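# Fetch the utility cart, park it in the yellow bay, close door

## Task

Go to the adjoining room, get the utility cart, and bring it back so it stands in the yellow bay with each of its four wheels fully within the taped outline and none touching the tape. The cart's load has to remain aboard, and no part of it may overhang the cart's edges. After that, close the sliding door completely. Moving the sliding door violently in either direction means failure, as does the robot falling or being left leaning. The finished arrangement has to stay put by itself; anything that only holds because the robot is holding it is not counted.

## Robot and tools

ROBOT. A Hello Robot Stretch 3 with one arm. It has a two-wheel drive base (0.33 m long, 0.34 m wide), a lift that raises the arm along a mast, and a telescoping arm that reaches out to the robot's right side. The arm cannot move the gripper forward or back, so drive the base for that. The base pivots in place about the point between its drive wheels, which sits 0.05 m behind its front edge. With the arm drawn in and the wrist folded, a spin in place sweeps a 0.28 m radius. An unfolded, level wrist reaches beyond that radius. A loose object may occasionally get a small push from outside.

FRAMES. Base frame: origin on the floor between the drive wheels, x ahead, y to the left, z up. hand_pose is reported in the base frame, at the point where the closed fingertips meet. With all wrist joints at 0, its x points up, its y points back along the arm toward the mast, and its z points to the robot's rear. Odometry frame: the base frame where the scene started. Heading is positive to the left, from -3.142 to 3.142.

execute_actions(actions, cameras). actions is a list holding one action or none. An empty list only reports the state and images. An action may contain "base", "joints", or both, plus an optional "contact_limits". Everything in one action starts at the same time, but parts may finish at different times.
- base: exactly one key. translate_m is a straight-line offset in metres from where the base last measured itself, -1 to 1, positive forward. rotate_rad is an in-place turn offset in radians, -3.2 to 3.2, positive to the left (counter-clockwise seen from above). The base cannot move sideways.
- joints: absolute targets, keyed by name.
  - lift_m: arm height, 0 to 1.1 m.
  - arm_m: extension, 0 to 0.52 m.
  - wrist_yaw_rad: -1.345 to 4.42. 0 is along the arm, positive swings toward the front, 3.0 is folded over the base.
  - wrist_pitch_rad: -1.57 to 0.451. 0 is level, negative tips the fingers down.
  - wrist_roll_rad: -2.911 to 2.911.
  - gripper_m: -0.089 to 0.179, larger is wider. The real fingertip gap is about 0.007 smaller near closed and 0.025 smaller fully open, and it is zero below 0.007.
  - head_pan_rad: -3.953 to 1.73. 0 faces forward, positive is left, -1.57 faces along the arm.
  - head_tilt_rad: -1.53 to 0.419. Negative looks down.
  - Done tolerances: 0.004 for lift, arm and gripper; 0.02 for yaw, roll and the head; 0.05 for pitch.
- contact_limits: only arm_m, a motor_effort percentage from 1 to 100. The arm motion halts once its effort reaches that level (negative when retracting). Smaller values are gentler, but too small stops it immediately. The limit also caps the arm's holding force until the next action.
- cameras: any of head_camera, nav_camera, wrist_camera, all. Omitted, null or ["all"] returns every camera; [] returns none.
- Any single action runs for at most 15 s. A call with an unknown key or an out-of-range number is rejected, and nothing moves. Joints or base left out of an action may keep pushing toward their earlier targets without showing it in the status. If a result reports a stop, later motion calls in that same reply are skipped.

wait(seconds). 0 to 10 s. Commands nothing new, and the scene keeps running. Returns the same state and images as an empty action.

zoom_image(camera, region). Shows an enlarged crop of a camera's latest full image. region is [x0, y0, x1, y1] in image pixels, origin at the top left, at most 504 by 504. Image sizes: head_camera 896x504 (pinhole), nav_camera 672x504 (fisheye), wrist_camera 644x364.

finished_scene(scene). Ends the given scene (integer 1 to 2) for good and reports whether the task succeeded. The goal must already hold and remain true.

RESULT LINES.
- pictures: lists the cameras in the order their images appear.
- joint_positions: current joint values.
- base_status / joint_status: how each motion ended.
  - done: reached target; for the base, the wheels turned the commanded amount even if they slipped.
  - off_target: stopped short and may still be pushing; for the base, this means something is blocking it.
  - contact_stop: the arm or lift met firm resistance, dropped its target and went slack until commanded again. A slack lift may sink under load or keep pressing on what it hit.
  - time_out: the motion ran out of time and dropped its target.
  - torque_fault: a wrist servo overheated from strain and goes limp for 10 s.
- on_its_own: covers what this call did not command. "held at" is the target being held, not the actual position.
- motor_effort: percent of maximum, positive toward higher joint values, with the peak in brackets. Readings are noisy and biased. An effort at rest outside its normal range suggests pushing or carrying. Positive wheel effort drives forward.
- lidar_m: 12 distances in metres, one per 30-degree sector, measured in a plane 0.17 m above the floor. Sector 1 is straight ahead, then counter-clockwise: 4 left, 7 behind, 10 right. "-" means nothing seen. Range is 0.15 to 12 m. It misses clear objects and thin legs, and the robot's own body blocks parts of sectors 5, 6, 9 and 10.
- wrist_depth_mm (45 to 1000) and head_depth_mm (280 to 4000): 7x7 grids of median depths, read from the top left. The head grid follows the sideways head image.
- base_odometry: from wheel counts only, so slipping shows up as travel.
- turned_by_wheels / turned_by_imu: turn since the last result, positive to the left.
- base_tilt: forward and right lean in degrees, each with a fixed offset of up to about 4.
- contact_limits: the limit in force, the default and the maximum.

PRACTICAL NOTES.
- Speed: the base goes fast (0.30 m/s, 1.9 rad/s) only when stowed: lift_m under 0.30, arm_m under 0.03 and wrist_yaw_rad over 2.54. Otherwise it drives at 0.10 m/s and 0.63 rad/s.
- Folding the wrist: only fold or unfold it with lift_m between 0.32 and 0.95, wrist_pitch_rad at -0.4 and roll near 0. Once folded, the lift may go down to 0.25. If yaw is below -0.4, keep pitch at -0.5 or lower.
- Gripping: to grip, command gripper_m below the object's width. To release, command at least 0.02 above the contact value. The reading does not prove a grasp. An overly hard squeeze gets weakened, so resend a different value to re-squeeze.
- Tipping and damage: pushing on a rigid object with the gripper higher than about 0.45 m, a second push after a contact_stop, or driving while the gripper is caught on something fixed can tip the robot. If it snags, reverse the last move in small steps. If it leans, free the gripper, and lower lift_m to about 0.2 if needed.
- Avoid slamming the door, dropping the load, hard impacts and heavy pushing. The head, wrist and base have no contact stop.
- Timing: the scene keeps running while you compose a reply, and the robot holds its last command meanwhile.

Each tool is called after "Request:" as name([rows], argument=value, ...), one row to a line, values as JSON.

## Session

Request:
execute_actions(actions=[])

Scene clock: 0.00 s.
base_odometry: x=+0.000 y=+0.000 heading=+0.000 (m, m, rad; odometry frame)
turned_by_wheels: +0.000 (rad since the last result)
turned_by_imu: +0.000 (rad since the last result)
base_tilt: forward=-2.3 right=+2.3 (deg)
lidar_m: 1.33 1.28 1.08 1.08 1.22 2.00 2.09 1.06 0.96 0.95 1.07 1.34
head_depth_mm: 1200 1194 1195 1210 1221 1216 1220 / 1225 1225 1212 1236 1241 1247 1254 / 1260 1267 1242 1262 1278 1281 1288 / 1299 1303 1292 1298 1317 1319 1332 / 1333 1342 1322 1341 1355 1356 1360 / 1371 1376 1385 1378 1392 1384 1401 / 1413 1423 1434 1438 1430 1436 1445
base_status: not commanded
joint_positions: lift_m=+0.522 arm_m=+0.002 wrist_yaw_rad=+3.058 wrist_pitch_rad=-0.575 wrist_roll_rad=+0.013 gripper_m=+0.037 head_pan_rad=+0.009 head_tilt_rad=+0.007
joint_status: not commanded
motor_effort: left_wheel=+0 right_wheel=+0 lift_m=+21 arm_m=+0 wrist_yaw_rad=+0 wrist_pitch_rad=+8 wrist_roll_rad=+0 gripper_m=+0 head_pan_rad=+0 head_tilt_rad=+3 (%)
hand_pose: x=-0.0044 y=+0.0545 z=+0.5012 quat_wxyz=(+0.230, +0.690, +0.171, +0.665) (m; base frame)
wrist_depth_mm: - - - - - - - / - - - - - - - / - - - - - 994 968 / 933 913 881 886 860 850 831 / 804 805 774 755 756 740 731 / 712 694 708 674 658 666 644 / 632 626 - - 600 586 581
pictures: head_camera (sideways: a quarter turn clockwise sets it upright), nav_camera (sideways: a quarter turn counterclockwise sets it upright), wrist_camera
Images, in order (width x height): head_camera 896x504, nav_camera 672x504, wrist_camera 644x364.

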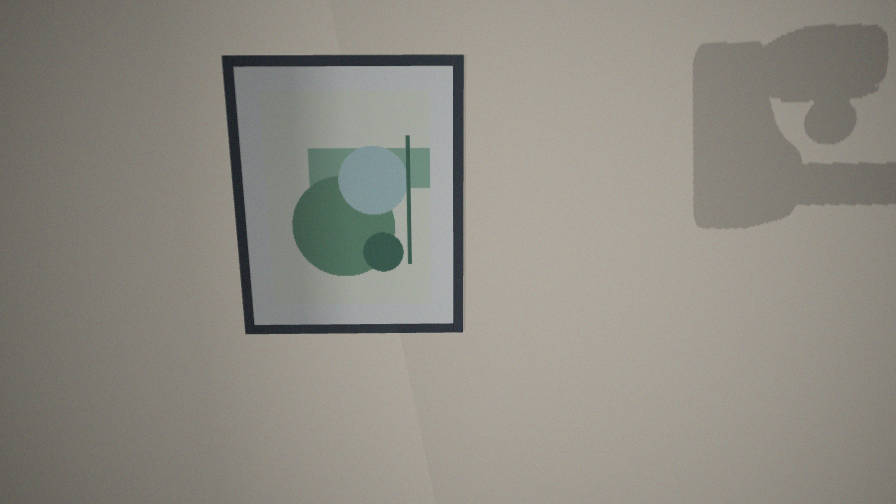

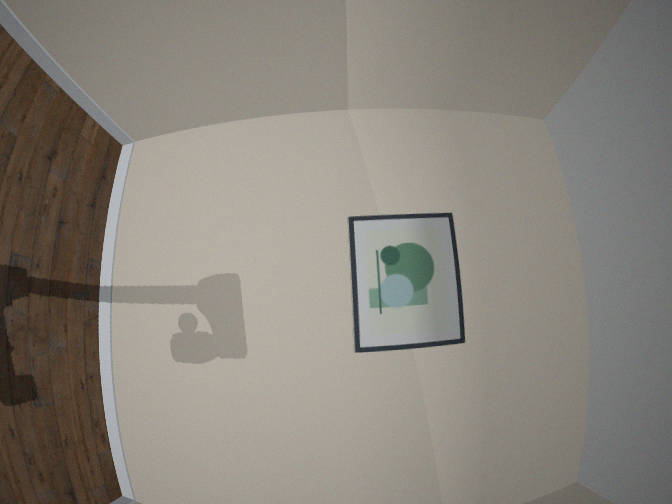

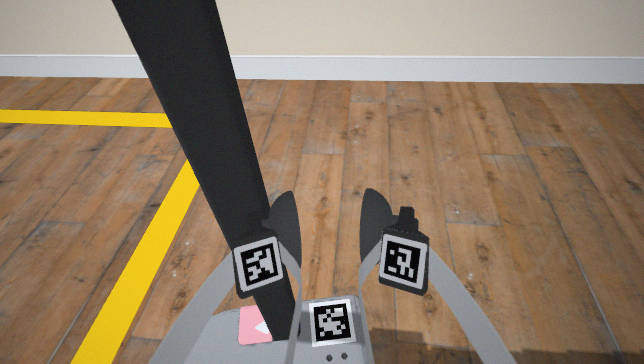

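Request:
execute_actions([
  {"joints":{"head_pan_rad":1.57,"head_tilt_rad":-0.6}},
], cameras=["head_camera","nav_camera"])

Request:
execute_actions([
  {"joints":{"head_pan_rad":-3.14,"head_tilt_rad":-0.6}},
], cameras=["head_camera","nav_camera"])

Request:
execute_actions([
  {"joints":{"head_pan_rad":-1.57,"head_tilt_rad":-0.6}},
], cameras=["head_camera","nav_camera"])

Scene clock: 4.47 s.
base_odometry: x=+0.000 y=+0.000 heading=+0.000 (m, m, rad; odometry frame)
turned_by_wheels: +0.000 (rad since the last result)
turned_by_imu: +0.000 (rad since the last result)
base_tilt: forward=-2.3 right=+2.3 (deg)
lidar_m: 1.33 1.28 1.08 1.07 1.21 2.00 2.10 1.07 0.95 0.95 1.08 1.33
head_depth_mm: 843 931 1039 1165 1347 1420 1203 / 867 956 1066 1202 1388 1421 1209 / 884 980 1090 1235 1439 1433 1214 / 904 1003 1121 1278 1483 1438 1207 / 927 1023 1158 1321 1537 1433 1217 / 940 1055 1187 1353 1576 1434 1245 / 972 1073 1216 1402 1621 1479 -
base_status: not commanded
joint_positions: lift_m=+0.522 arm_m=+0.002 wrist_yaw_rad=+3.058 wrist_pitch_rad=-0.575 wrist_roll_rad=+0.013 gripper_m=+0.037 head_pan_rad=+1.563 head_tilt_rad=-0.592
joint_status: all done
motor_effort: left_wheel=+0(0) right_wheel=+0(0) lift_m=+21(21) arm_m=+1(0) wrist_yaw_rad=+0(0) wrist_pitch_rad=+8(8) wrist_roll_rad=+0(0) gripper_m=+0(0) head_pan_rad=+4(52) head_tilt_rad=-5(41) (%)
hand_pose: x=-0.0044 y=+0.0545 z=+0.5012 quat_wxyz=(+0.230, +0.690, +0.171, +0.665) (m; base frame)
wrist_depth_mm: - - - - - - - / - - - - - - - / - - - - - 980 958 / 929 919 887 880 861 850 827 / 803 787 784 762 753 739 720 / 713 698 702 687 656 657 652 / 629 625 - - 603 590 587
pictures: head_camera (sideways: a quarter turn clockwise sets it upright), nav_camera (sideways: a quarter turn counterclockwise sets it upright)
Images, in order (width x height): head_camera 896x504, nav_camera 672x504.

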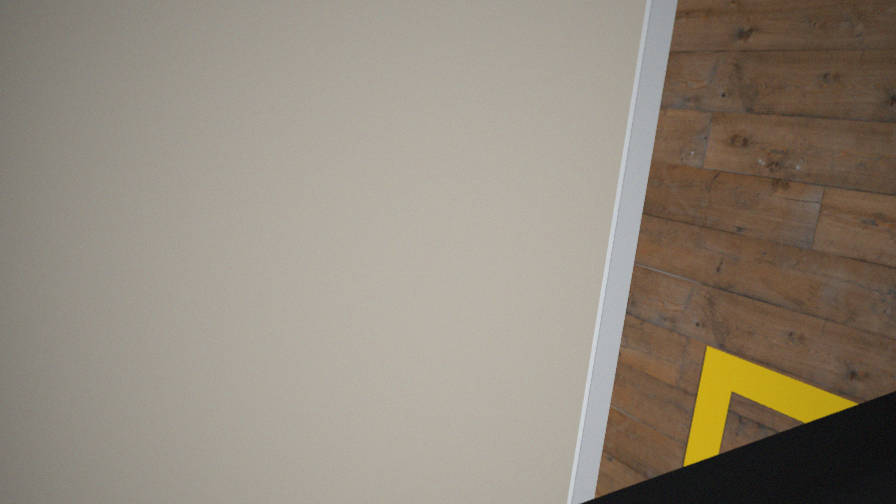

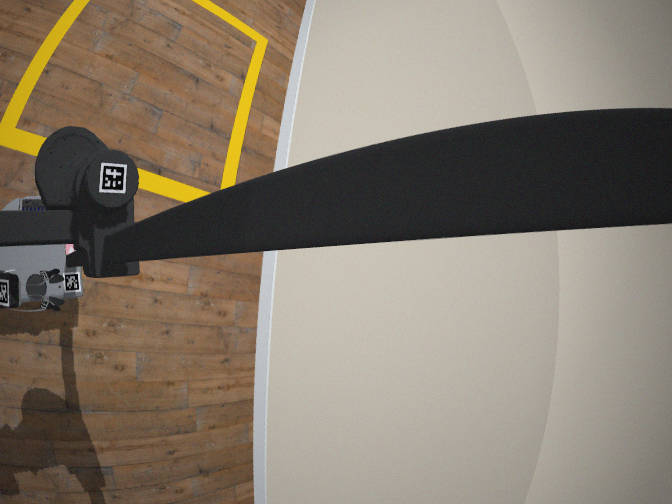

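Scene clock: 7.20 s.
base_odometry: x=+0.000 y=+0.000 heading=+0.000 (m, m, rad; odometry frame)
turned_by_wheels: +0.000 (rad since the last result)
turned_by_imu: +0.000 (rad since the last result)
base_tilt: forward=-2.3 right=+2.4 (deg)
lidar_m: 1.33 1.28 1.08 1.07 1.21 2.00 2.10 1.07 0.95 0.95 1.08 1.34
head_depth_mm: 1972 2144 2385 2182 1712 1420 1199 / 1997 2184 2475 2197 1727 1420 1213 / 2035 2241 2536 2173 1715 1428 1209 / 2099 2334 2610 2228 1750 1431 1215 / 2148 2347 2590 2224 1744 1440 1218 / 1899 1994 2082 2068 1745 1443 1211 / 1549 1474 1581 1652 1661 1450 1222
base_status: not commanded
joint_positions: lift_m=+0.522 arm_m=+0.002 wrist_yaw_rad=+3.058 wrist_pitch_rad=-0.575 wrist_roll_rad=+0.013 gripper_m=+0.037 head_pan_rad=-3.133 head_tilt_rad=-0.592
joint_status: all done
motor_effort: left_wheel=+0(0) right_wheel=-1(1) lift_m=+21(21) arm_m=+1(1) wrist_yaw_rad=+0(0) wrist_pitch_rad=+8(8) wrist_roll_rad=+0(0) gripper_m=+0(1) head_pan_rad=-4(49) head_tilt_rad=-4(5) (%)
hand_pose: x=-0.0044 y=+0.0545 z=+0.5012 quat_wxyz=(+0.230, +0.690, +0.171, +0.665) (m; base frame)
wrist_depth_mm: - - - - - - - / - - - - - - - / - - - - - 984 978 / 938 917 892 880 867 845 842 / 801 794 777 772 755 725 727 / 702 695 705 679 650 655 650 / 624 634 - - 605 588 585
pictures: head_camera (sideways: a quarter turn clockwise sets it upright), nav_camera (sideways: a quarter turn counterclockwise sets it upright)
Images, in order (width x height): head_camera 896x504, nav_camera 672x504.

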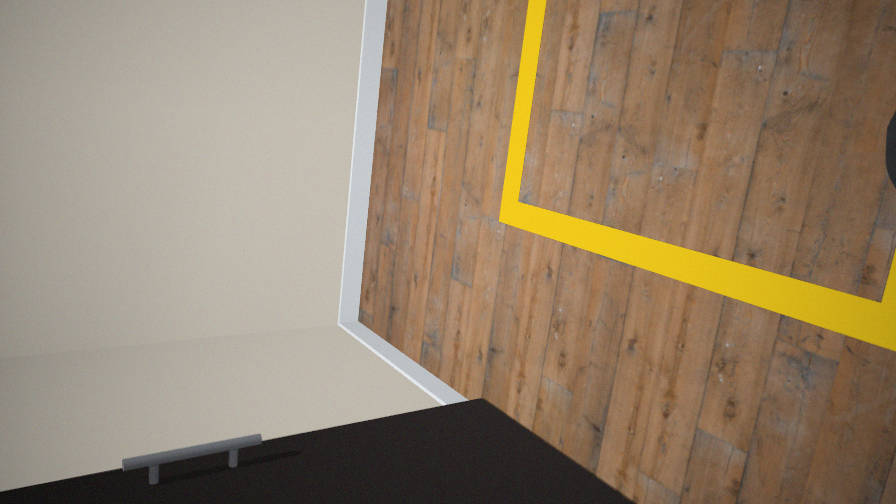

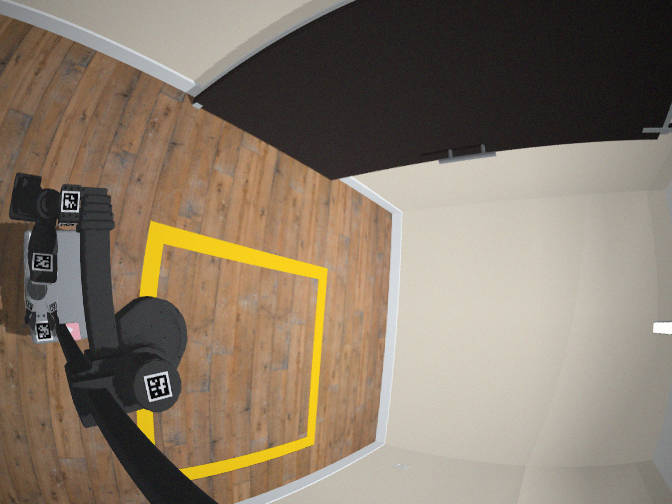

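Scene clock: 8.53 s.
base_odometry: x=+0.000 y=+0.000 heading=+0.000 (m, m, rad; odometry frame)
turned_by_wheels: +0.000 (rad since the last result)
turned_by_imu: +0.000 (rad since the last result)
base_tilt: forward=-2.3 right=+2.3 (deg)
lidar_m: 1.33 1.28 1.08 1.07 1.21 2.01 2.09 1.07 0.96 0.95 1.08 1.34
head_depth_mm: 752 825 918 1036 1186 1341 1206 / 766 848 941 1063 1224 1359 1203 / 780 862 969 1095 1267 1386 1206 / 797 886 992 1131 1308 1441 1211 / 815 911 1021 1157 1358 1430 1219 / 836 929 1050 1202 1412 1437 1221 / 853 955 1084 1251 1468 1443 1221
base_status: not commanded
joint_positions: lift_m=+0.522 arm_m=+0.002 wrist_yaw_rad=+3.058 wrist_pitch_rad=-0.575 wrist_roll_rad=+0.013 gripper_m=+0.037 head_pan_rad=-1.577 head_tilt_rad=-0.592
joint_status: all done
motor_effort: left_wheel=+0(0) right_wheel=-1(1) lift_m=+21(21) arm_m=+1(1) wrist_yaw_rad=+0(0) wrist_pitch_rad=+8(8) wrist_roll_rad=+0(0) gripper_m=+0(0) head_pan_rad=+4(49) head_tilt_rad=-4(4) (%)
hand_pose: x=-0.0044 y=+0.0545 z=+0.5012 quat_wxyz=(+0.230, +0.690, +0.171, +0.665) (m; base frame)
wrist_depth_mm: - - - - - - - / - - - - - - - / - - - - - 988 950 / 939 931 882 866 865 849 828 / 809 784 784 766 752 739 723 / 704 702 717 683 649 659 648 / 633 627 - - 601 589 579
pictures: head_camera (sideways: a quarter turn clockwise sets it upright), nav_camera (sideways: a quarter turn counterclockwise sets it upright)
Images, in order (width x height): head_camera 896x504, nav_camera 672x504.

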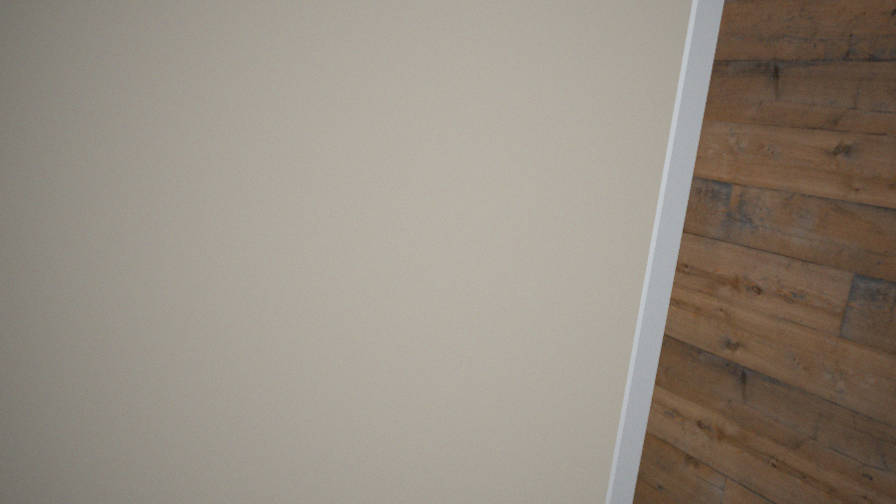

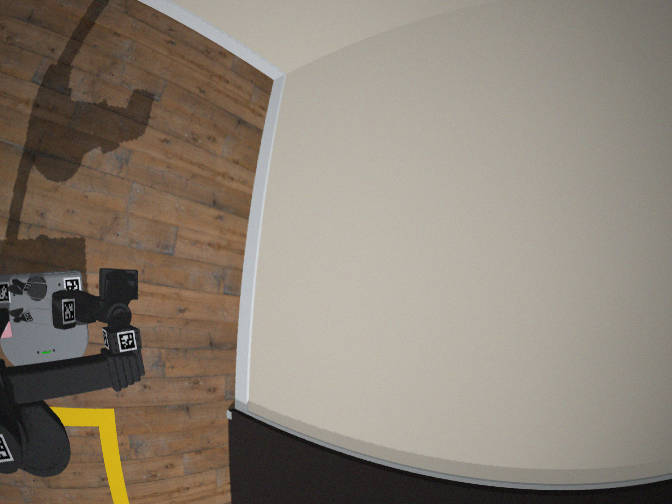

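Request:
execute_actions([
  {"joints":{"head_pan_rad":-2.3,"head_tilt_rad":-0.3}},
], cameras=["head_camera","nav_camera"])

Scene clock: 18.63 s.
base_odometry: x=+0.000 y=+0.000 heading=+0.000 (m, m, rad; odometry frame)
turned_by_wheels: +0.000 (rad since the last result)
turned_by_imu: +0.000 (rad since the last result)
base_tilt: forward=-2.4 right=+2.4 (deg)
lidar_m: 1.33 1.28 1.08 1.07 1.21 2.00 2.09 1.07 0.96 0.95 1.07 1.34
head_depth_mm: 994 1070 1143 1237 1335 1461 1467 / 944 1003 1067 1152 1243 1351 1423 / 889 949 1005 1072 1159 1243 1347 / 862 914 971 1042 1114 1199 1302 / 860 905 958 1018 1084 1157 1247 / 821 862 910 959 1018 1086 1155 / 787 823 866 914 962 1024 1089
base_status: not commanded
joint_positions: lift_m=+0.522 arm_m=+0.002 wrist_yaw_rad=+3.058 wrist_pitch_rad=-0.575 wrist_roll_rad=+0.013 gripper_m=+0.037 head_pan_rad=-2.293 head_tilt_rad=-0.310
joint_status: all done
motor_effort: left_wheel=+0(0) right_wheel=+0(0) lift_m=+21(21) arm_m=+1(0) wrist_yaw_rad=-1(0) wrist_pitch_rad=+8(8) wrist_roll_rad=+0(0) gripper_m=+0(1) head_pan_rad=-4(49) head_tilt_rad=+6(32) (%)
hand_pose: x=-0.0044 y=+0.0545 z=+0.5012 quat_wxyz=(+0.230, +0.690, +0.171, +0.665) (m; base frame)
wrist_depth_mm: - - - - - - - / - - - - - - - / - - - - - 993 950 / 942 907 875 882 871 853 825 / 813 794 782 767 757 729 724 / 709 708 713 674 645 661 645 / 631 624 - - 597 587 582
pictures: head_camera (sideways: a quarter turn clockwise sets it upright), nav_camera (sideways: a quarter turn counterclockwise sets it upright)
Images, in order (width x height): head_camera 896x504, nav_camera 672x504.

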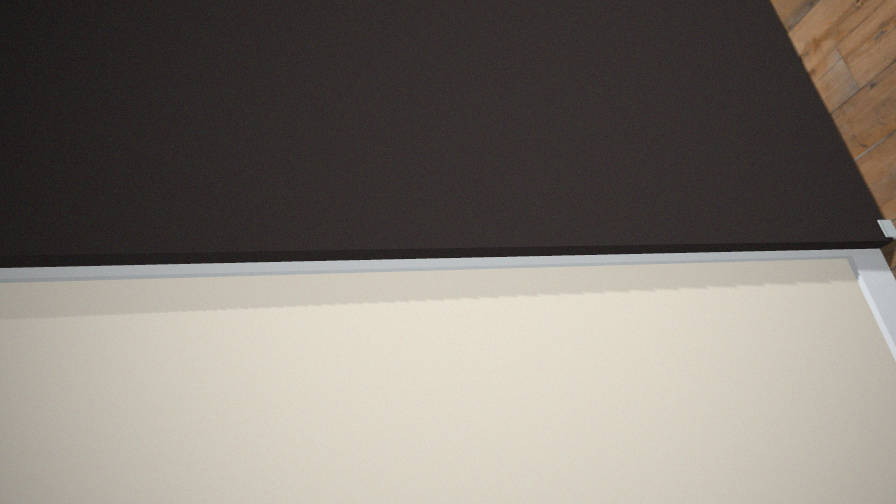

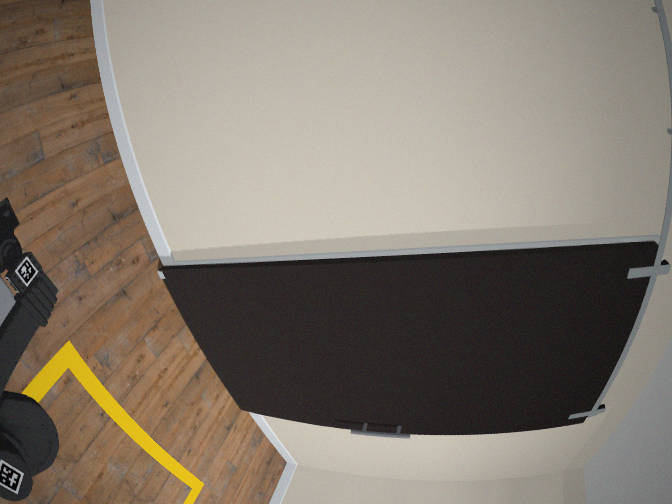

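Request:
execute_actions([
  {"base":{"rotate_rad":-0.2},"joints":{"head_pan_rad":-2.0,"head_tilt_rad":-0.4,"lift_m":0.28}},
], cameras=[])

Request:
execute_actions([
  {"base":{"translate_m":-1.0},"joints":{"head_pan_rad":-1.9}},
], cameras=["head_camera","nav_camera"])

Scene clock: 50.43 s.
base_odometry: x=+0.000 y=+0.000 heading=-0.200 (m, m, rad; odometry frame)
turned_by_wheels: -0.200 (rad since the last result)
turned_by_imu: -0.200 (rad since the last result)
base_tilt: forward=-2.4 right=+2.4 (deg)
lidar_m: 1.33 1.39 1.11 1.08 1.12 1.55 2.44 1.25 0.98 0.95 0.99 1.37
head_depth_mm: 904 981 1072 1174 1304 1464 1364 / 869 936 1017 1108 1227 1362 1363 / 845 905 979 1057 1168 1294 1360 / 851 915 982 1065 1162 1279 1340 / 819 874 938 1016 1096 1203 1301 / 785 842 902 970 1049 1146 1244 / 761 808 864 927 998 1085 1180
base_status: done
joint_positions: lift_m=+0.281 arm_m=+0.002 wrist_yaw_rad=+3.058 wrist_pitch_rad=-0.575 wrist_roll_rad=+0.013 gripper_m=+0.037 head_pan_rad=-2.007 head_tilt_rad=-0.395
joint_status: all done
motor_effort: left_wheel=+2(4) right_wheel=-2(4) lift_m=+7(21) arm_m=+1(1) wrist_yaw_rad=+0(0) wrist_pitch_rad=+8(8) wrist_roll_rad=-1(0) gripper_m=+0(0) head_pan_rad=+5(31) head_tilt_rad=-3(15) (%)
hand_pose: x=-0.0044 y=+0.0545 z=+0.2600 quat_wxyz=(+0.230, +0.690, +0.171, +0.665) (m; base frame)
wrist_depth_mm: 982 - - 981 939 917 889 / 843 820 789 773 753 733 709 / 689 668 645 642 623 611 598 / 571 558 - 558 532 522 514 / 492 - - - 463 456 450 / - - - - 400 408 401 / - - - - 368 364 361
pictures: none
No camera images: the call's "cameras" was empty. Leave "cameras" out to get every camera's image.

Scene clock: 55.47 s.
base_odometry: x=-0.980 y=+0.198 heading=-0.200 (m, m, rad; odometry frame)
turned_by_wheels: +0.000 (rad since the last result)
turned_by_imu: +0.002 (rad since the last result)
base_tilt: forward=-2.4 right=+2.4 (deg)
lidar_m: 2.33 1.52 1.13 1.09 1.14 1.49 1.44 1.31 0.91 0.88 0.92 1.36
head_depth_mm: 871 946 1032 1129 1244 1400 1359 / 800 863 928 995 1136 1275 1333 / 774 832 900 978 1070 1191 1296 / 752 809 870 946 1028 1127 1263 / 733 784 846 910 992 1086 1209 / 711 762 813 877 953 1050 1149 / 693 736 793 852 924 1005 1099
base_status: done
joint_positions: lift_m=+0.281 arm_m=+0.002 wrist_yaw_rad=+3.058 wrist_pitch_rad=-0.575 wrist_roll_rad=+0.013 gripper_m=+0.037 head_pan_rad=-1.907 head_tilt_rad=-0.395
joint_status: all done
motor_effort: left_wheel=+2(5) right_wheel=-1(7) lift_m=+8(8) arm_m=+1(1) wrist_yaw_rad=+0(0) wrist_pitch_rad=+8(8) wrist_roll_rad=+0(0) gripper_m=+1(0) head_pan_rad=+3(20) head_tilt_rad=-3(3) (%)
hand_pose: x=-0.0044 y=+0.0545 z=+0.2600 quat_wxyz=(+0.230, +0.690, +0.171, +0.665) (m; base frame)
wrist_depth_mm: - - - 981 939 915 885 / 846 821 793 779 756 741 715 / 692 667 652 635 617 608 598 / 579 562 - 559 535 520 514 / 501 - - - 466 457 452 / - - - - 402 408 398 / - - - - 370 363 358
pictures: head_camera (sideways: a quarter turn clockwise sets it upright), nav_camera (sideways: a quarter turn counterclockwise sets it upright)
Images, in order (width x height): head_camera 896x504, nav_camera 672x504.

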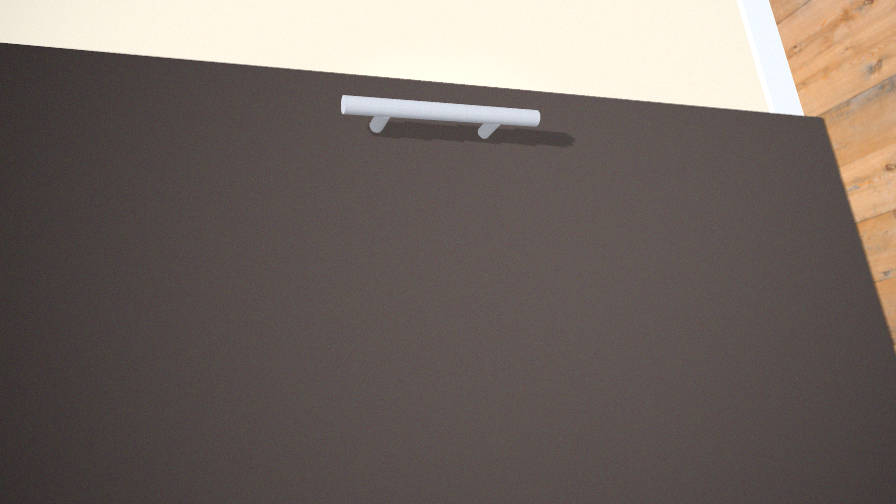

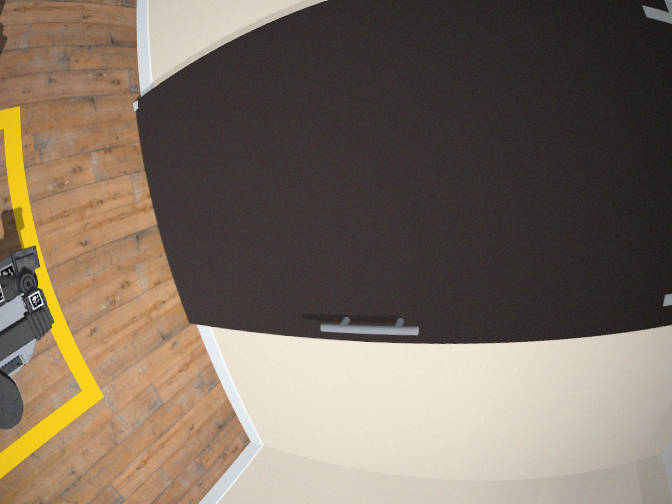

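Request:
execute_actions([
  {"base":{"translate_m":-0.45},"joints":{"lift_m":0.8,"wrist_pitch_rad":-0.4,"head_pan_rad":-1.6,"head_tilt_rad":-0.5}},
], cameras=[])

Request:
execute_actions([
  {"joints":{"wrist_yaw_rad":0.0,"gripper_m":0.12}},
], cameras=[])

Request:
execute_actions([
  {"joints":{"wrist_pitch_rad":0.0,"arm_m":0.2}},
])

Scene clock: 75.90 s.
base_odometry: x=-1.421 y=+0.288 heading=-0.200 (m, m, rad; odometry frame)
turned_by_wheels: +0.000 (rad since the last result)
turned_by_imu: +0.002 (rad since the last result)
base_tilt: forward=-2.4 right=+2.4 (deg)
lidar_m: 2.78 1.53 1.13 1.10 1.15 1.03 0.99 1.04 0.96 0.87 0.91 1.26
head_depth_mm: 752 818 901 995 1121 1282 1277 / 754 821 899 1001 1124 1280 1268 / 713 788 866 964 1085 1247 1277 / 704 772 834 921 1054 1202 1283 / 704 771 843 939 1050 1196 1290 / 707 765 848 941 1056 1201 1275 / 705 768 844 935 1055 1201 1295
base_status: done
joint_positions: lift_m=+0.799 arm_m=+0.002 wrist_yaw_rad=+3.058 wrist_pitch_rad=-0.418 wrist_roll_rad=+0.013 gripper_m=+0.037 head_pan_rad=-1.607 head_tilt_rad=-0.494
joint_status: all done
motor_effort: left_wheel=+1(6) right_wheel=-2(6) lift_m=+33(35) arm_m=+1(1) wrist_yaw_rad=+0(0) wrist_pitch_rad=+11(10) wrist_roll_rad=+0(0) gripper_m=+0(0) head_pan_rad=+4(33) head_tilt_rad=-4(16) (%)
hand_pose: x=-0.0026 y=+0.0768 z=+0.8118 quat_wxyz=(+0.177, +0.701, +0.117, +0.681) (m; base frame)
wrist_depth_mm: - - - - - - - / - - - - - - - / - - - - - - - / - - - - - - - / - - - - - - - / - - - - - - - / 999 973 945 951 932 919 909
pictures: none
No camera images: the call's "cameras" was empty. Leave "cameras" out to get every camera's image.

Scene clock: 78.43 s.
base_odometry: x=-1.421 y=+0.288 heading=-0.200 (m, m, rad; odometry frame)
turned_by_wheels: +0.000 (rad since the last result)
turned_by_imu: +0.000 (rad since the last result)
base_tilt: forward=-2.4 right=+2.4 (deg)
lidar_m: 2.78 1.53 1.14 1.10 1.15 1.02 0.99 1.03 0.96 0.87 0.91 1.26
head_depth_mm: 752 819 900 1000 1125 1278 1270 / 754 820 901 1001 1124 1271 1238 / 714 789 867 964 1091 1252 1337 / 704 767 837 922 1049 1194 1305 / 704 768 847 938 1052 1202 1267 / 706 768 842 936 1055 1195 1290 / 705 770 843 937 1052 1205 1296
base_status: not commanded
joint_positions: lift_m=+0.799 arm_m=+0.002 wrist_yaw_rad=+0.002 wrist_pitch_rad=-0.418 wrist_roll_rad=+0.013 gripper_m=+0.120 head_pan_rad=-1.607 head_tilt_rad=-0.494
joint_status: all done
motor_effort: left_wheel=+1(1) right_wheel=-3(2) lift_m=+33(34) arm_m=+1(0) wrist_yaw_rad=-3(4) wrist_pitch_rad=+11(11) wrist_roll_rad=+0(0) gripper_m=+0(96) head_pan_rad=+4(4) head_tilt_rad=-4(4) (%)
hand_pose: x=-0.0210 y=-0.3712 z=+0.8118 quat_wxyz=(+0.687, +0.147, -0.696, -0.147) (m; base frame)
wrist_depth_mm: 582 585 580 581 633 624 623 / 648 635 636 629 691 694 683 / 713 714 706 706 763 765 765 / 792 799 803 786 852 862 850 / 916 914 920 895 981 991 978 / - - - - - 998 - / - 971 975 961 933 922 894
pictures: none
No camera images: the call's "cameras" was empty. Leave "cameras" out to get every camera's image.

Scene clock: 81.13 s.
base_odometry: x=-1.421 y=+0.288 heading=-0.200 (m, m, rad; odometry frame)
turned_by_wheels: +0.000 (rad since the last result)
turned_by_imu: +0.000 (rad since the last result)
base_tilt: forward=-2.3 right=+2.4 (deg)
lidar_m: 2.78 1.53 1.14 1.10 1.14 1.03 0.99 1.04 0.95 0.87 0.91 1.26
head_depth_mm: 753 819 901 997 1120 - - / 753 821 906 999 1085 - 1245 / 713 790 869 966 1052 - 1276 / 704 768 834 918 1026 1199 1287 / 704 769 844 939 1055 1201 1286 / 705 770 846 936 1056 1202 1296 / 705 769 845 939 1058 1204 1291
base_status: not commanded
joint_positions: lift_m=+0.799 arm_m=+0.200 wrist_yaw_rad=+0.001 wrist_pitch_rad=-0.021 wrist_roll_rad=+0.013 gripper_m=+0.120 head_pan_rad=-1.607 head_tilt_rad=-0.494
joint_status: all done
motor_effort: left_wheel=+1(2) right_wheel=-2(3) lift_m=+33(33) arm_m=+4(4) wrist_yaw_rad=-1(3) wrist_pitch_rad=+13(13) wrist_roll_rad=+0(1) gripper_m=+0(0) head_pan_rad=+4(4) head_tilt_rad=-4(4) (%)
hand_pose: x=-0.0212 y=-0.6004 z=+0.9084 quat_wxyz=(+0.703, +0.008, -0.711, -0.007) (m; base frame)
wrist_depth_mm: 403 400 396 390 440 439 435 / 420 414 416 409 455 459 450 / 437 432 428 421 474 479 472 / 456 454 449 441 490 498 495 / 477 476 471 464 517 519 514 / 501 493 493 488 537 552 538 / 530 517 516 514 566 568 563
pictures: head_camera (sideways: a quarter turn clockwise sets it upright), nav_camera (sideways: a quarter turn counterclockwise sets it upright), wrist_camera
Images, in order (width x height): head_camera 896x504, nav_camera 672x504, wrist_camera 644x364.

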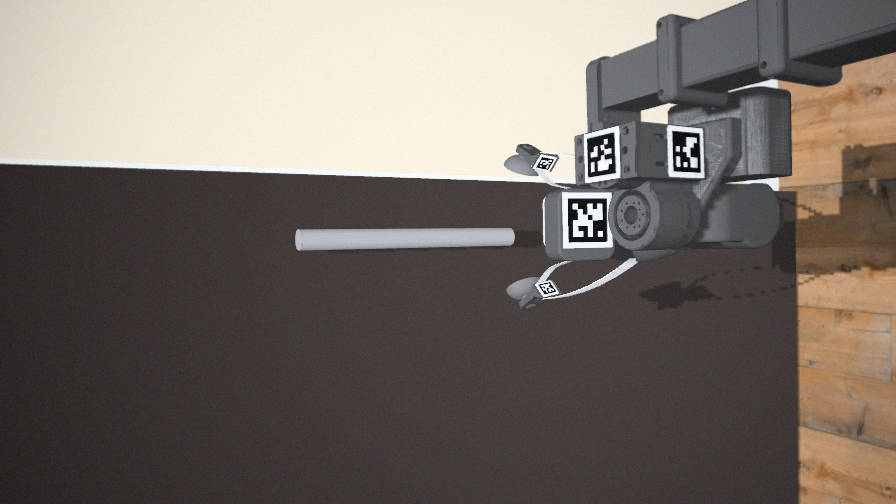

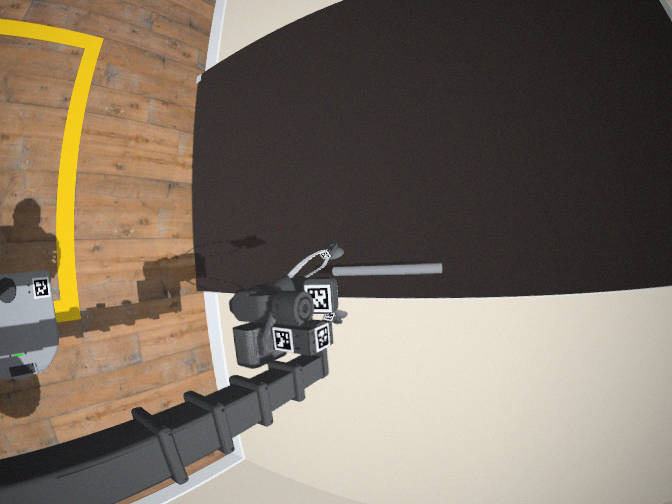

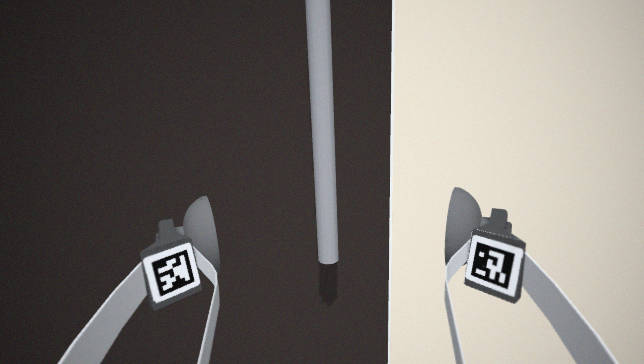

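Request:
execute_actions([
  {"joints":{"arm_m":0.37,"lift_m":0.85}},
], cameras=["head_camera","wrist_camera"])

Scene clock: 86.13 s.
base_odometry: x=-1.421 y=+0.288 heading=-0.200 (m, m, rad; odometry frame)
turned_by_wheels: +0.000 (rad since the last result)
turned_by_imu: +0.001 (rad since the last result)
base_tilt: forward=-2.3 right=+2.4 (deg)
lidar_m: 2.78 1.53 1.14 1.10 1.15 1.03 0.99 1.04 0.96 0.87 0.91 1.26
head_depth_mm: 748 821 897 999 1085 - 1213 / 751 819 901 968 1146 1277 1266 / 713 787 869 - 1111 1255 1284 / 704 765 831 953 1075 1205 1286 / 707 768 841 937 1059 1203 1297 / 704 770 844 935 1057 1199 1286 / 705 768 845 939 1061 1196 1290
base_status: not commanded
joint_positions: lift_m=+0.849 arm_m=+0.370 wrist_yaw_rad=+0.001 wrist_pitch_rad=-0.021 wrist_roll_rad=+0.013 gripper_m=+0.120 head_pan_rad=-1.607 head_tilt_rad=-0.494
joint_status: all done
motor_effort: left_wheel=+1(1) right_wheel=-2(2) lift_m=+33(35) arm_m=+4(4) wrist_yaw_rad=-1(1) wrist_pitch_rad=+13(13) wrist_roll_rad=+0(0) gripper_m=+1(0) head_pan_rad=+4(5) head_tilt_rad=-3(4) (%)
hand_pose: x=-0.0212 y=-0.7704 z=+0.9586 quat_wxyz=(+0.703, +0.008, -0.711, -0.007) (m; base frame)
wrist_depth_mm: 242 240 237 179 236 284 283 / 251 250 246 189 246 297 292 / 260 260 258 251 256 309 305 / 273 270 269 262 268 320 319 / 286 284 280 275 278 334 331 / 299 297 295 287 295 357 346 / 314 313 310 304 308 367 362
pictures: head_camera (sideways: a quarter turn clockwise sets it upright), wrist_camera
Images, in order (width x height): head_camera 896x504, wrist_camera 644x364.

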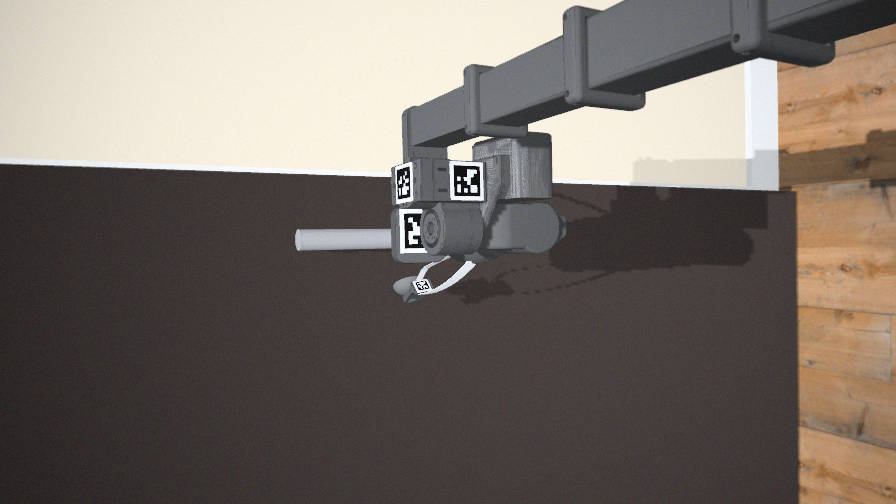

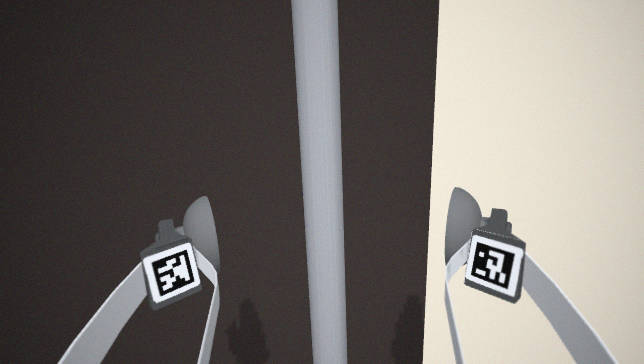

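Request:
execute_actions([
  {"joints":{"arm_m":0.425}},
], cameras=["wrist_camera"])

Request:
execute_actions([
  {"joints":{"gripper_m":0.0}},
], cameras=["wrist_camera","head_camera"])

Scene clock: 93.83 s.
base_odometry: x=-1.421 y=+0.288 heading=-0.200 (m, m, rad; odometry frame)
turned_by_wheels: +0.000 (rad since the last result)
turned_by_imu: +0.000 (rad since the last result)
base_tilt: forward=-2.4 right=+2.4 (deg)
lidar_m: 2.78 1.53 1.13 1.10 1.15 1.03 0.99 1.03 0.95 0.87 0.91 1.26
head_depth_mm: 751 820 899 1003 1087 - 1231 / 750 822 905 969 1134 1281 1276 / 712 787 867 - 1086 1249 1277 / 702 766 829 946 1051 1202 1277 / 707 766 848 936 1058 1198 1283 / 705 770 844 940 1055 1203 1290 / 703 768 843 935 1054 1206 1294
base_status: not commanded
joint_positions: lift_m=+0.849 arm_m=+0.425 wrist_yaw_rad=+0.001 wrist_pitch_rad=-0.021 wrist_roll_rad=+0.013 gripper_m=+0.120 head_pan_rad=-1.607 head_tilt_rad=-0.494
joint_status: all done
motor_effort: left_wheel=+2(2) right_wheel=-2(2) lift_m=+33(33) arm_m=+4(5) wrist_yaw_rad=-1(1) wrist_pitch_rad=+13(13) wrist_roll_rad=+0(0) gripper_m=+0(0) head_pan_rad=+4(3) head_tilt_rad=-3(4) (%)
hand_pose: x=-0.0212 y=-0.8254 z=+0.9586 quat_wxyz=(+0.703, +0.008, -0.711, -0.007) (m; base frame)
wrist_depth_mm: 189 188 186 125 183 233 234 / 196 196 194 130 191 243 242 / 205 204 202 135 200 253 252 / 214 213 212 142 207 265 263 / 224 223 220 151 217 275 272 / 235 233 231 157 228 294 287 / 247 246 243 165 238 303 300
pictures: wrist_camera
Images, in order (width x height): wrist_camera 644x364.

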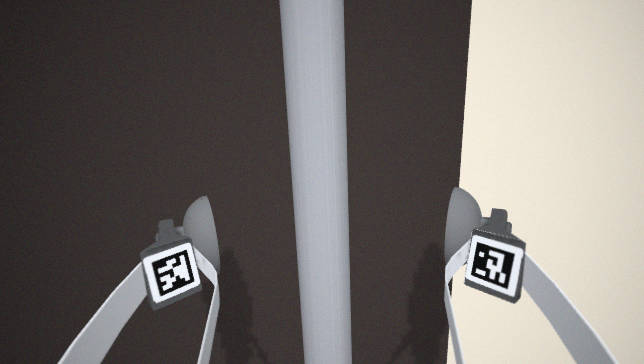

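Scene clock: 95.53 s.
base_odometry: x=-1.421 y=+0.288 heading=-0.199 (m, m, rad; odometry frame)
turned_by_wheels: +0.000 (rad since the last result)
turned_by_imu: +0.001 (rad since the last result)
base_tilt: forward=-2.3 right=+2.4 (deg)
lidar_m: 2.77 1.53 1.14 1.10 1.15 1.02 0.99 1.04 0.96 0.87 0.91 1.26
head_depth_mm: 751 821 901 998 1081 - 1230 / 753 821 898 969 1127 1278 1277 / 710 788 867 - 1082 1240 1286 / 704 768 828 939 1048 1194 1282 / 703 767 842 932 1046 1201 1289 / 704 766 842 935 1049 1195 1288 / 704 769 844 939 1048 1201 1291
base_status: not commanded
joint_positions: lift_m=+0.849 arm_m=+0.425 wrist_yaw_rad=+0.008 wrist_pitch_rad=-0.021 wrist_roll_rad=+0.013 gripper_m=+0.001 head_pan_rad=-1.607 head_tilt_rad=-0.494
joint_status: all done
motor_effort: left_wheel=+4(4) right_wheel=-7(7) lift_m=+33(33) arm_m=+3(3) wrist_yaw_rad=-10(11) wrist_pitch_rad=+13(13) wrist_roll_rad=+0(0) gripper_m=-16(100) head_pan_rad=+5(5) head_tilt_rad=-4(4) (%)
hand_pose: x=-0.0194 y=-0.8255 z=+0.9586 quat_wxyz=(+0.703, +0.010, -0.711, -0.005) (m; base frame)
wrist_depth_mm: 189 187 185 122 181 232 232 / 196 194 192 127 189 241 240 / 205 203 200 132 196 251 250 / 214 212 209 138 204 262 261 / 223 221 218 142 213 274 271 / 235 231 231 151 226 287 283 / 245 244 242 160 236 299 296
pictures: head_camera (sideways: a quarter turn clockwise sets it upright), wrist_camera
Images, in order (width x height): head_camera 896x504, wrist_camera 644x364.

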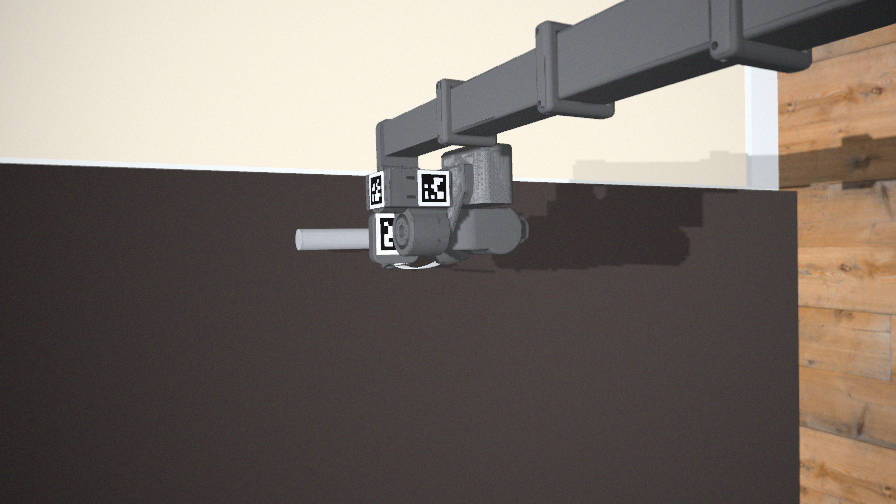

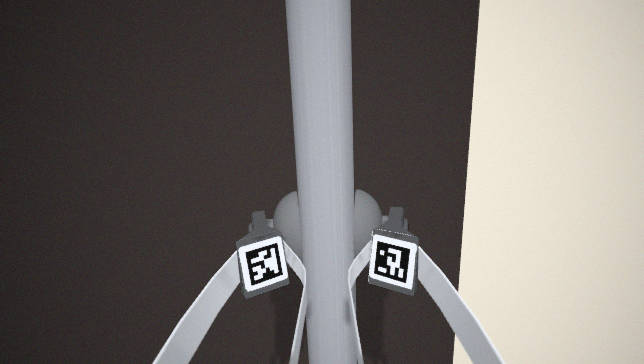

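Request:
execute_actions([
  {"base":{"translate_m":0.15}},
], cameras=["wrist_camera","head_camera"])

Scene clock: 100.53 s.
base_odometry: x=-1.274 y=+0.258 heading=-0.199 (m, m, rad; odometry frame)
turned_by_wheels: +0.000 (rad since the last result)
turned_by_imu: -0.027 (rad since the last result)
base_tilt: forward=-2.3 right=+2.4 (deg)
lidar_m: 2.62 1.57 1.14 1.10 1.14 1.19 1.15 1.19 0.95 0.87 0.90 1.22
head_depth_mm: 754 826 906 1008 1095 - 1233 / 771 833 907 969 1119 1293 1275 / 722 788 868 - 1223 1289 1272 / 704 763 823 935 1050 1189 1274 / 700 764 839 930 1045 1195 1292 / 701 760 835 930 1043 1190 1285 / 696 764 835 925 1041 1182 1278
base_status: done
joint_positions: lift_m=+0.849 arm_m=+0.425 wrist_yaw_rad=+0.015 wrist_pitch_rad=-0.020 wrist_roll_rad=+0.013 gripper_m=+0.001 head_pan_rad=-1.607 head_tilt_rad=-0.494
joint_status: not commanded
on_its_own: wrist_yaw_rad is at rest, and its effort (-20) is outside its rest range (-12 to +12)
motor_effort: left_wheel=+5(21) right_wheel=-8(32) lift_m=+33(33) arm_m=+0(3) wrist_yaw_rad=-20(82) wrist_pitch_rad=+12(13) wrist_roll_rad=+0(1) gripper_m=-18(23) head_pan_rad=+4(5) head_tilt_rad=-4(4) (%)
hand_pose: x=-0.0175 y=-0.8257 z=+0.9587 quat_wxyz=(+0.703, +0.013, -0.711, -0.002) (m; base frame)
wrist_depth_mm: 185 185 184 122 182 281 225 / 193 192 191 127 190 285 231 / 200 201 200 133 197 307 242 / 209 209 209 138 206 312 251 / 220 219 217 142 215 315 265 / 231 229 229 151 228 319 279 / 242 240 240 159 237 306 297
pictures: head_camera (sideways: a quarter turn clockwise sets it upright), wrist_camera
Images, in order (width x height): head_camera 896x504, wrist_camera 644x364.

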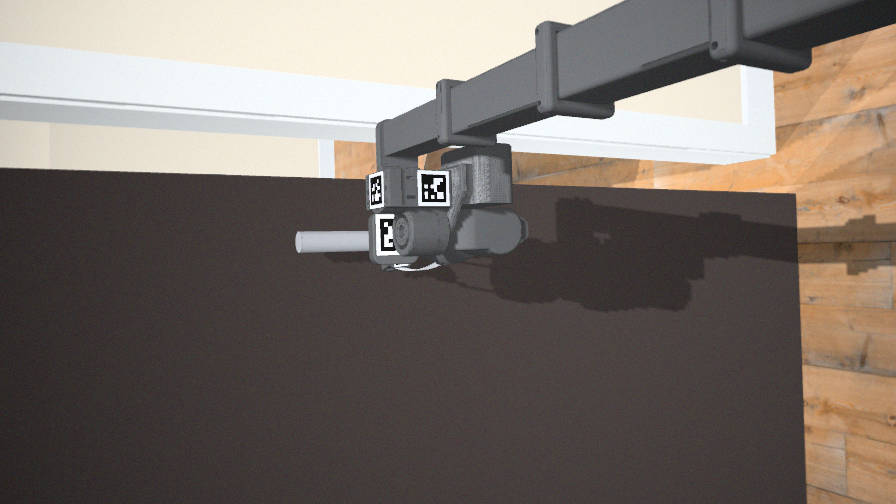

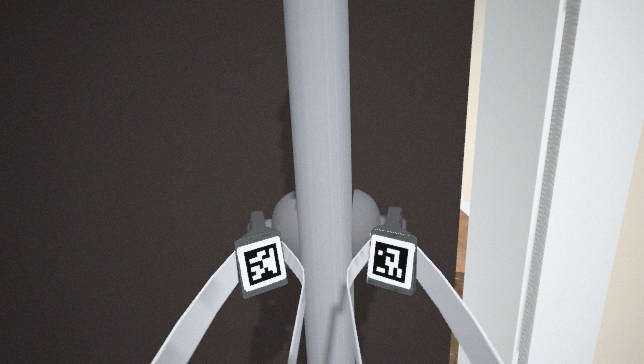

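Request:
execute_actions([
  {"base":{"translate_m":0.3}},
], cameras=["wrist_camera"])

Scene clock: 107.00 s.
base_odometry: x=-0.980 y=+0.198 heading=-0.199 (m, m, rad; odometry frame)
turned_by_wheels: +0.000 (rad since the last result)
turned_by_imu: -0.023 (rad since the last result)
base_tilt: forward=-2.4 right=+2.3 (deg)
lidar_m: 2.32 1.63 1.16 1.11 1.14 1.51 1.45 1.35 1.04 0.86 0.89 1.19
head_depth_mm: 3047 3351 3503 2554 1977 - 1231 / 3044 3265 3331 2881 1883 1535 1279 / 700 773 845 - 1086 1271 1281 / 696 763 825 926 1046 1196 1280 / 697 756 828 919 1034 1183 1282 / 691 752 827 917 1029 1175 1278 / 688 751 822 915 1017 1159 1262
base_status: done
joint_positions: lift_m=+0.849 arm_m=+0.425 wrist_yaw_rad=-0.057 wrist_pitch_rad=-0.024 wrist_roll_rad=+0.013 gripper_m=+0.001 head_pan_rad=-1.607 head_tilt_rad=-0.494
joint_status: not commanded
on_its_own: wrist_yaw_rad is held at -0.053, not at your +0.000, by its stall guard, which is not easing now
motor_effort: left_wheel=-2(23) right_wheel=+2(32) lift_m=+33(33) arm_m=+4(4) wrist_yaw_rad=+6(82) wrist_pitch_rad=+15(14) wrist_roll_rad=+0(0) gripper_m=-15(25) head_pan_rad=+4(4) head_tilt_rad=-4(4) (%)
hand_pose: x=-0.0361 y=-0.8249 z=+0.9578 quat_wxyz=(+0.702, -0.012, -0.711, -0.029) (m; base frame)
wrist_depth_mm: 171 173 177 119 184 - - / 177 180 183 124 191 - - / 184 188 191 129 200 - - / 191 194 199 135 208 - - / 198 203 207 139 220 - - / 208 212 217 148 231 - - / 216 221 229 157 240 - -
pictures: wrist_camera
Images, in order (width x height): wrist_camera 644x364.

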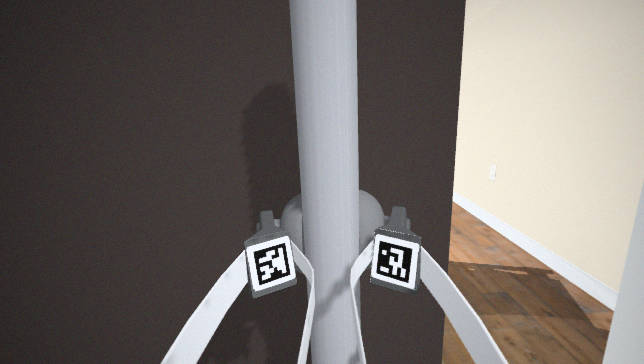

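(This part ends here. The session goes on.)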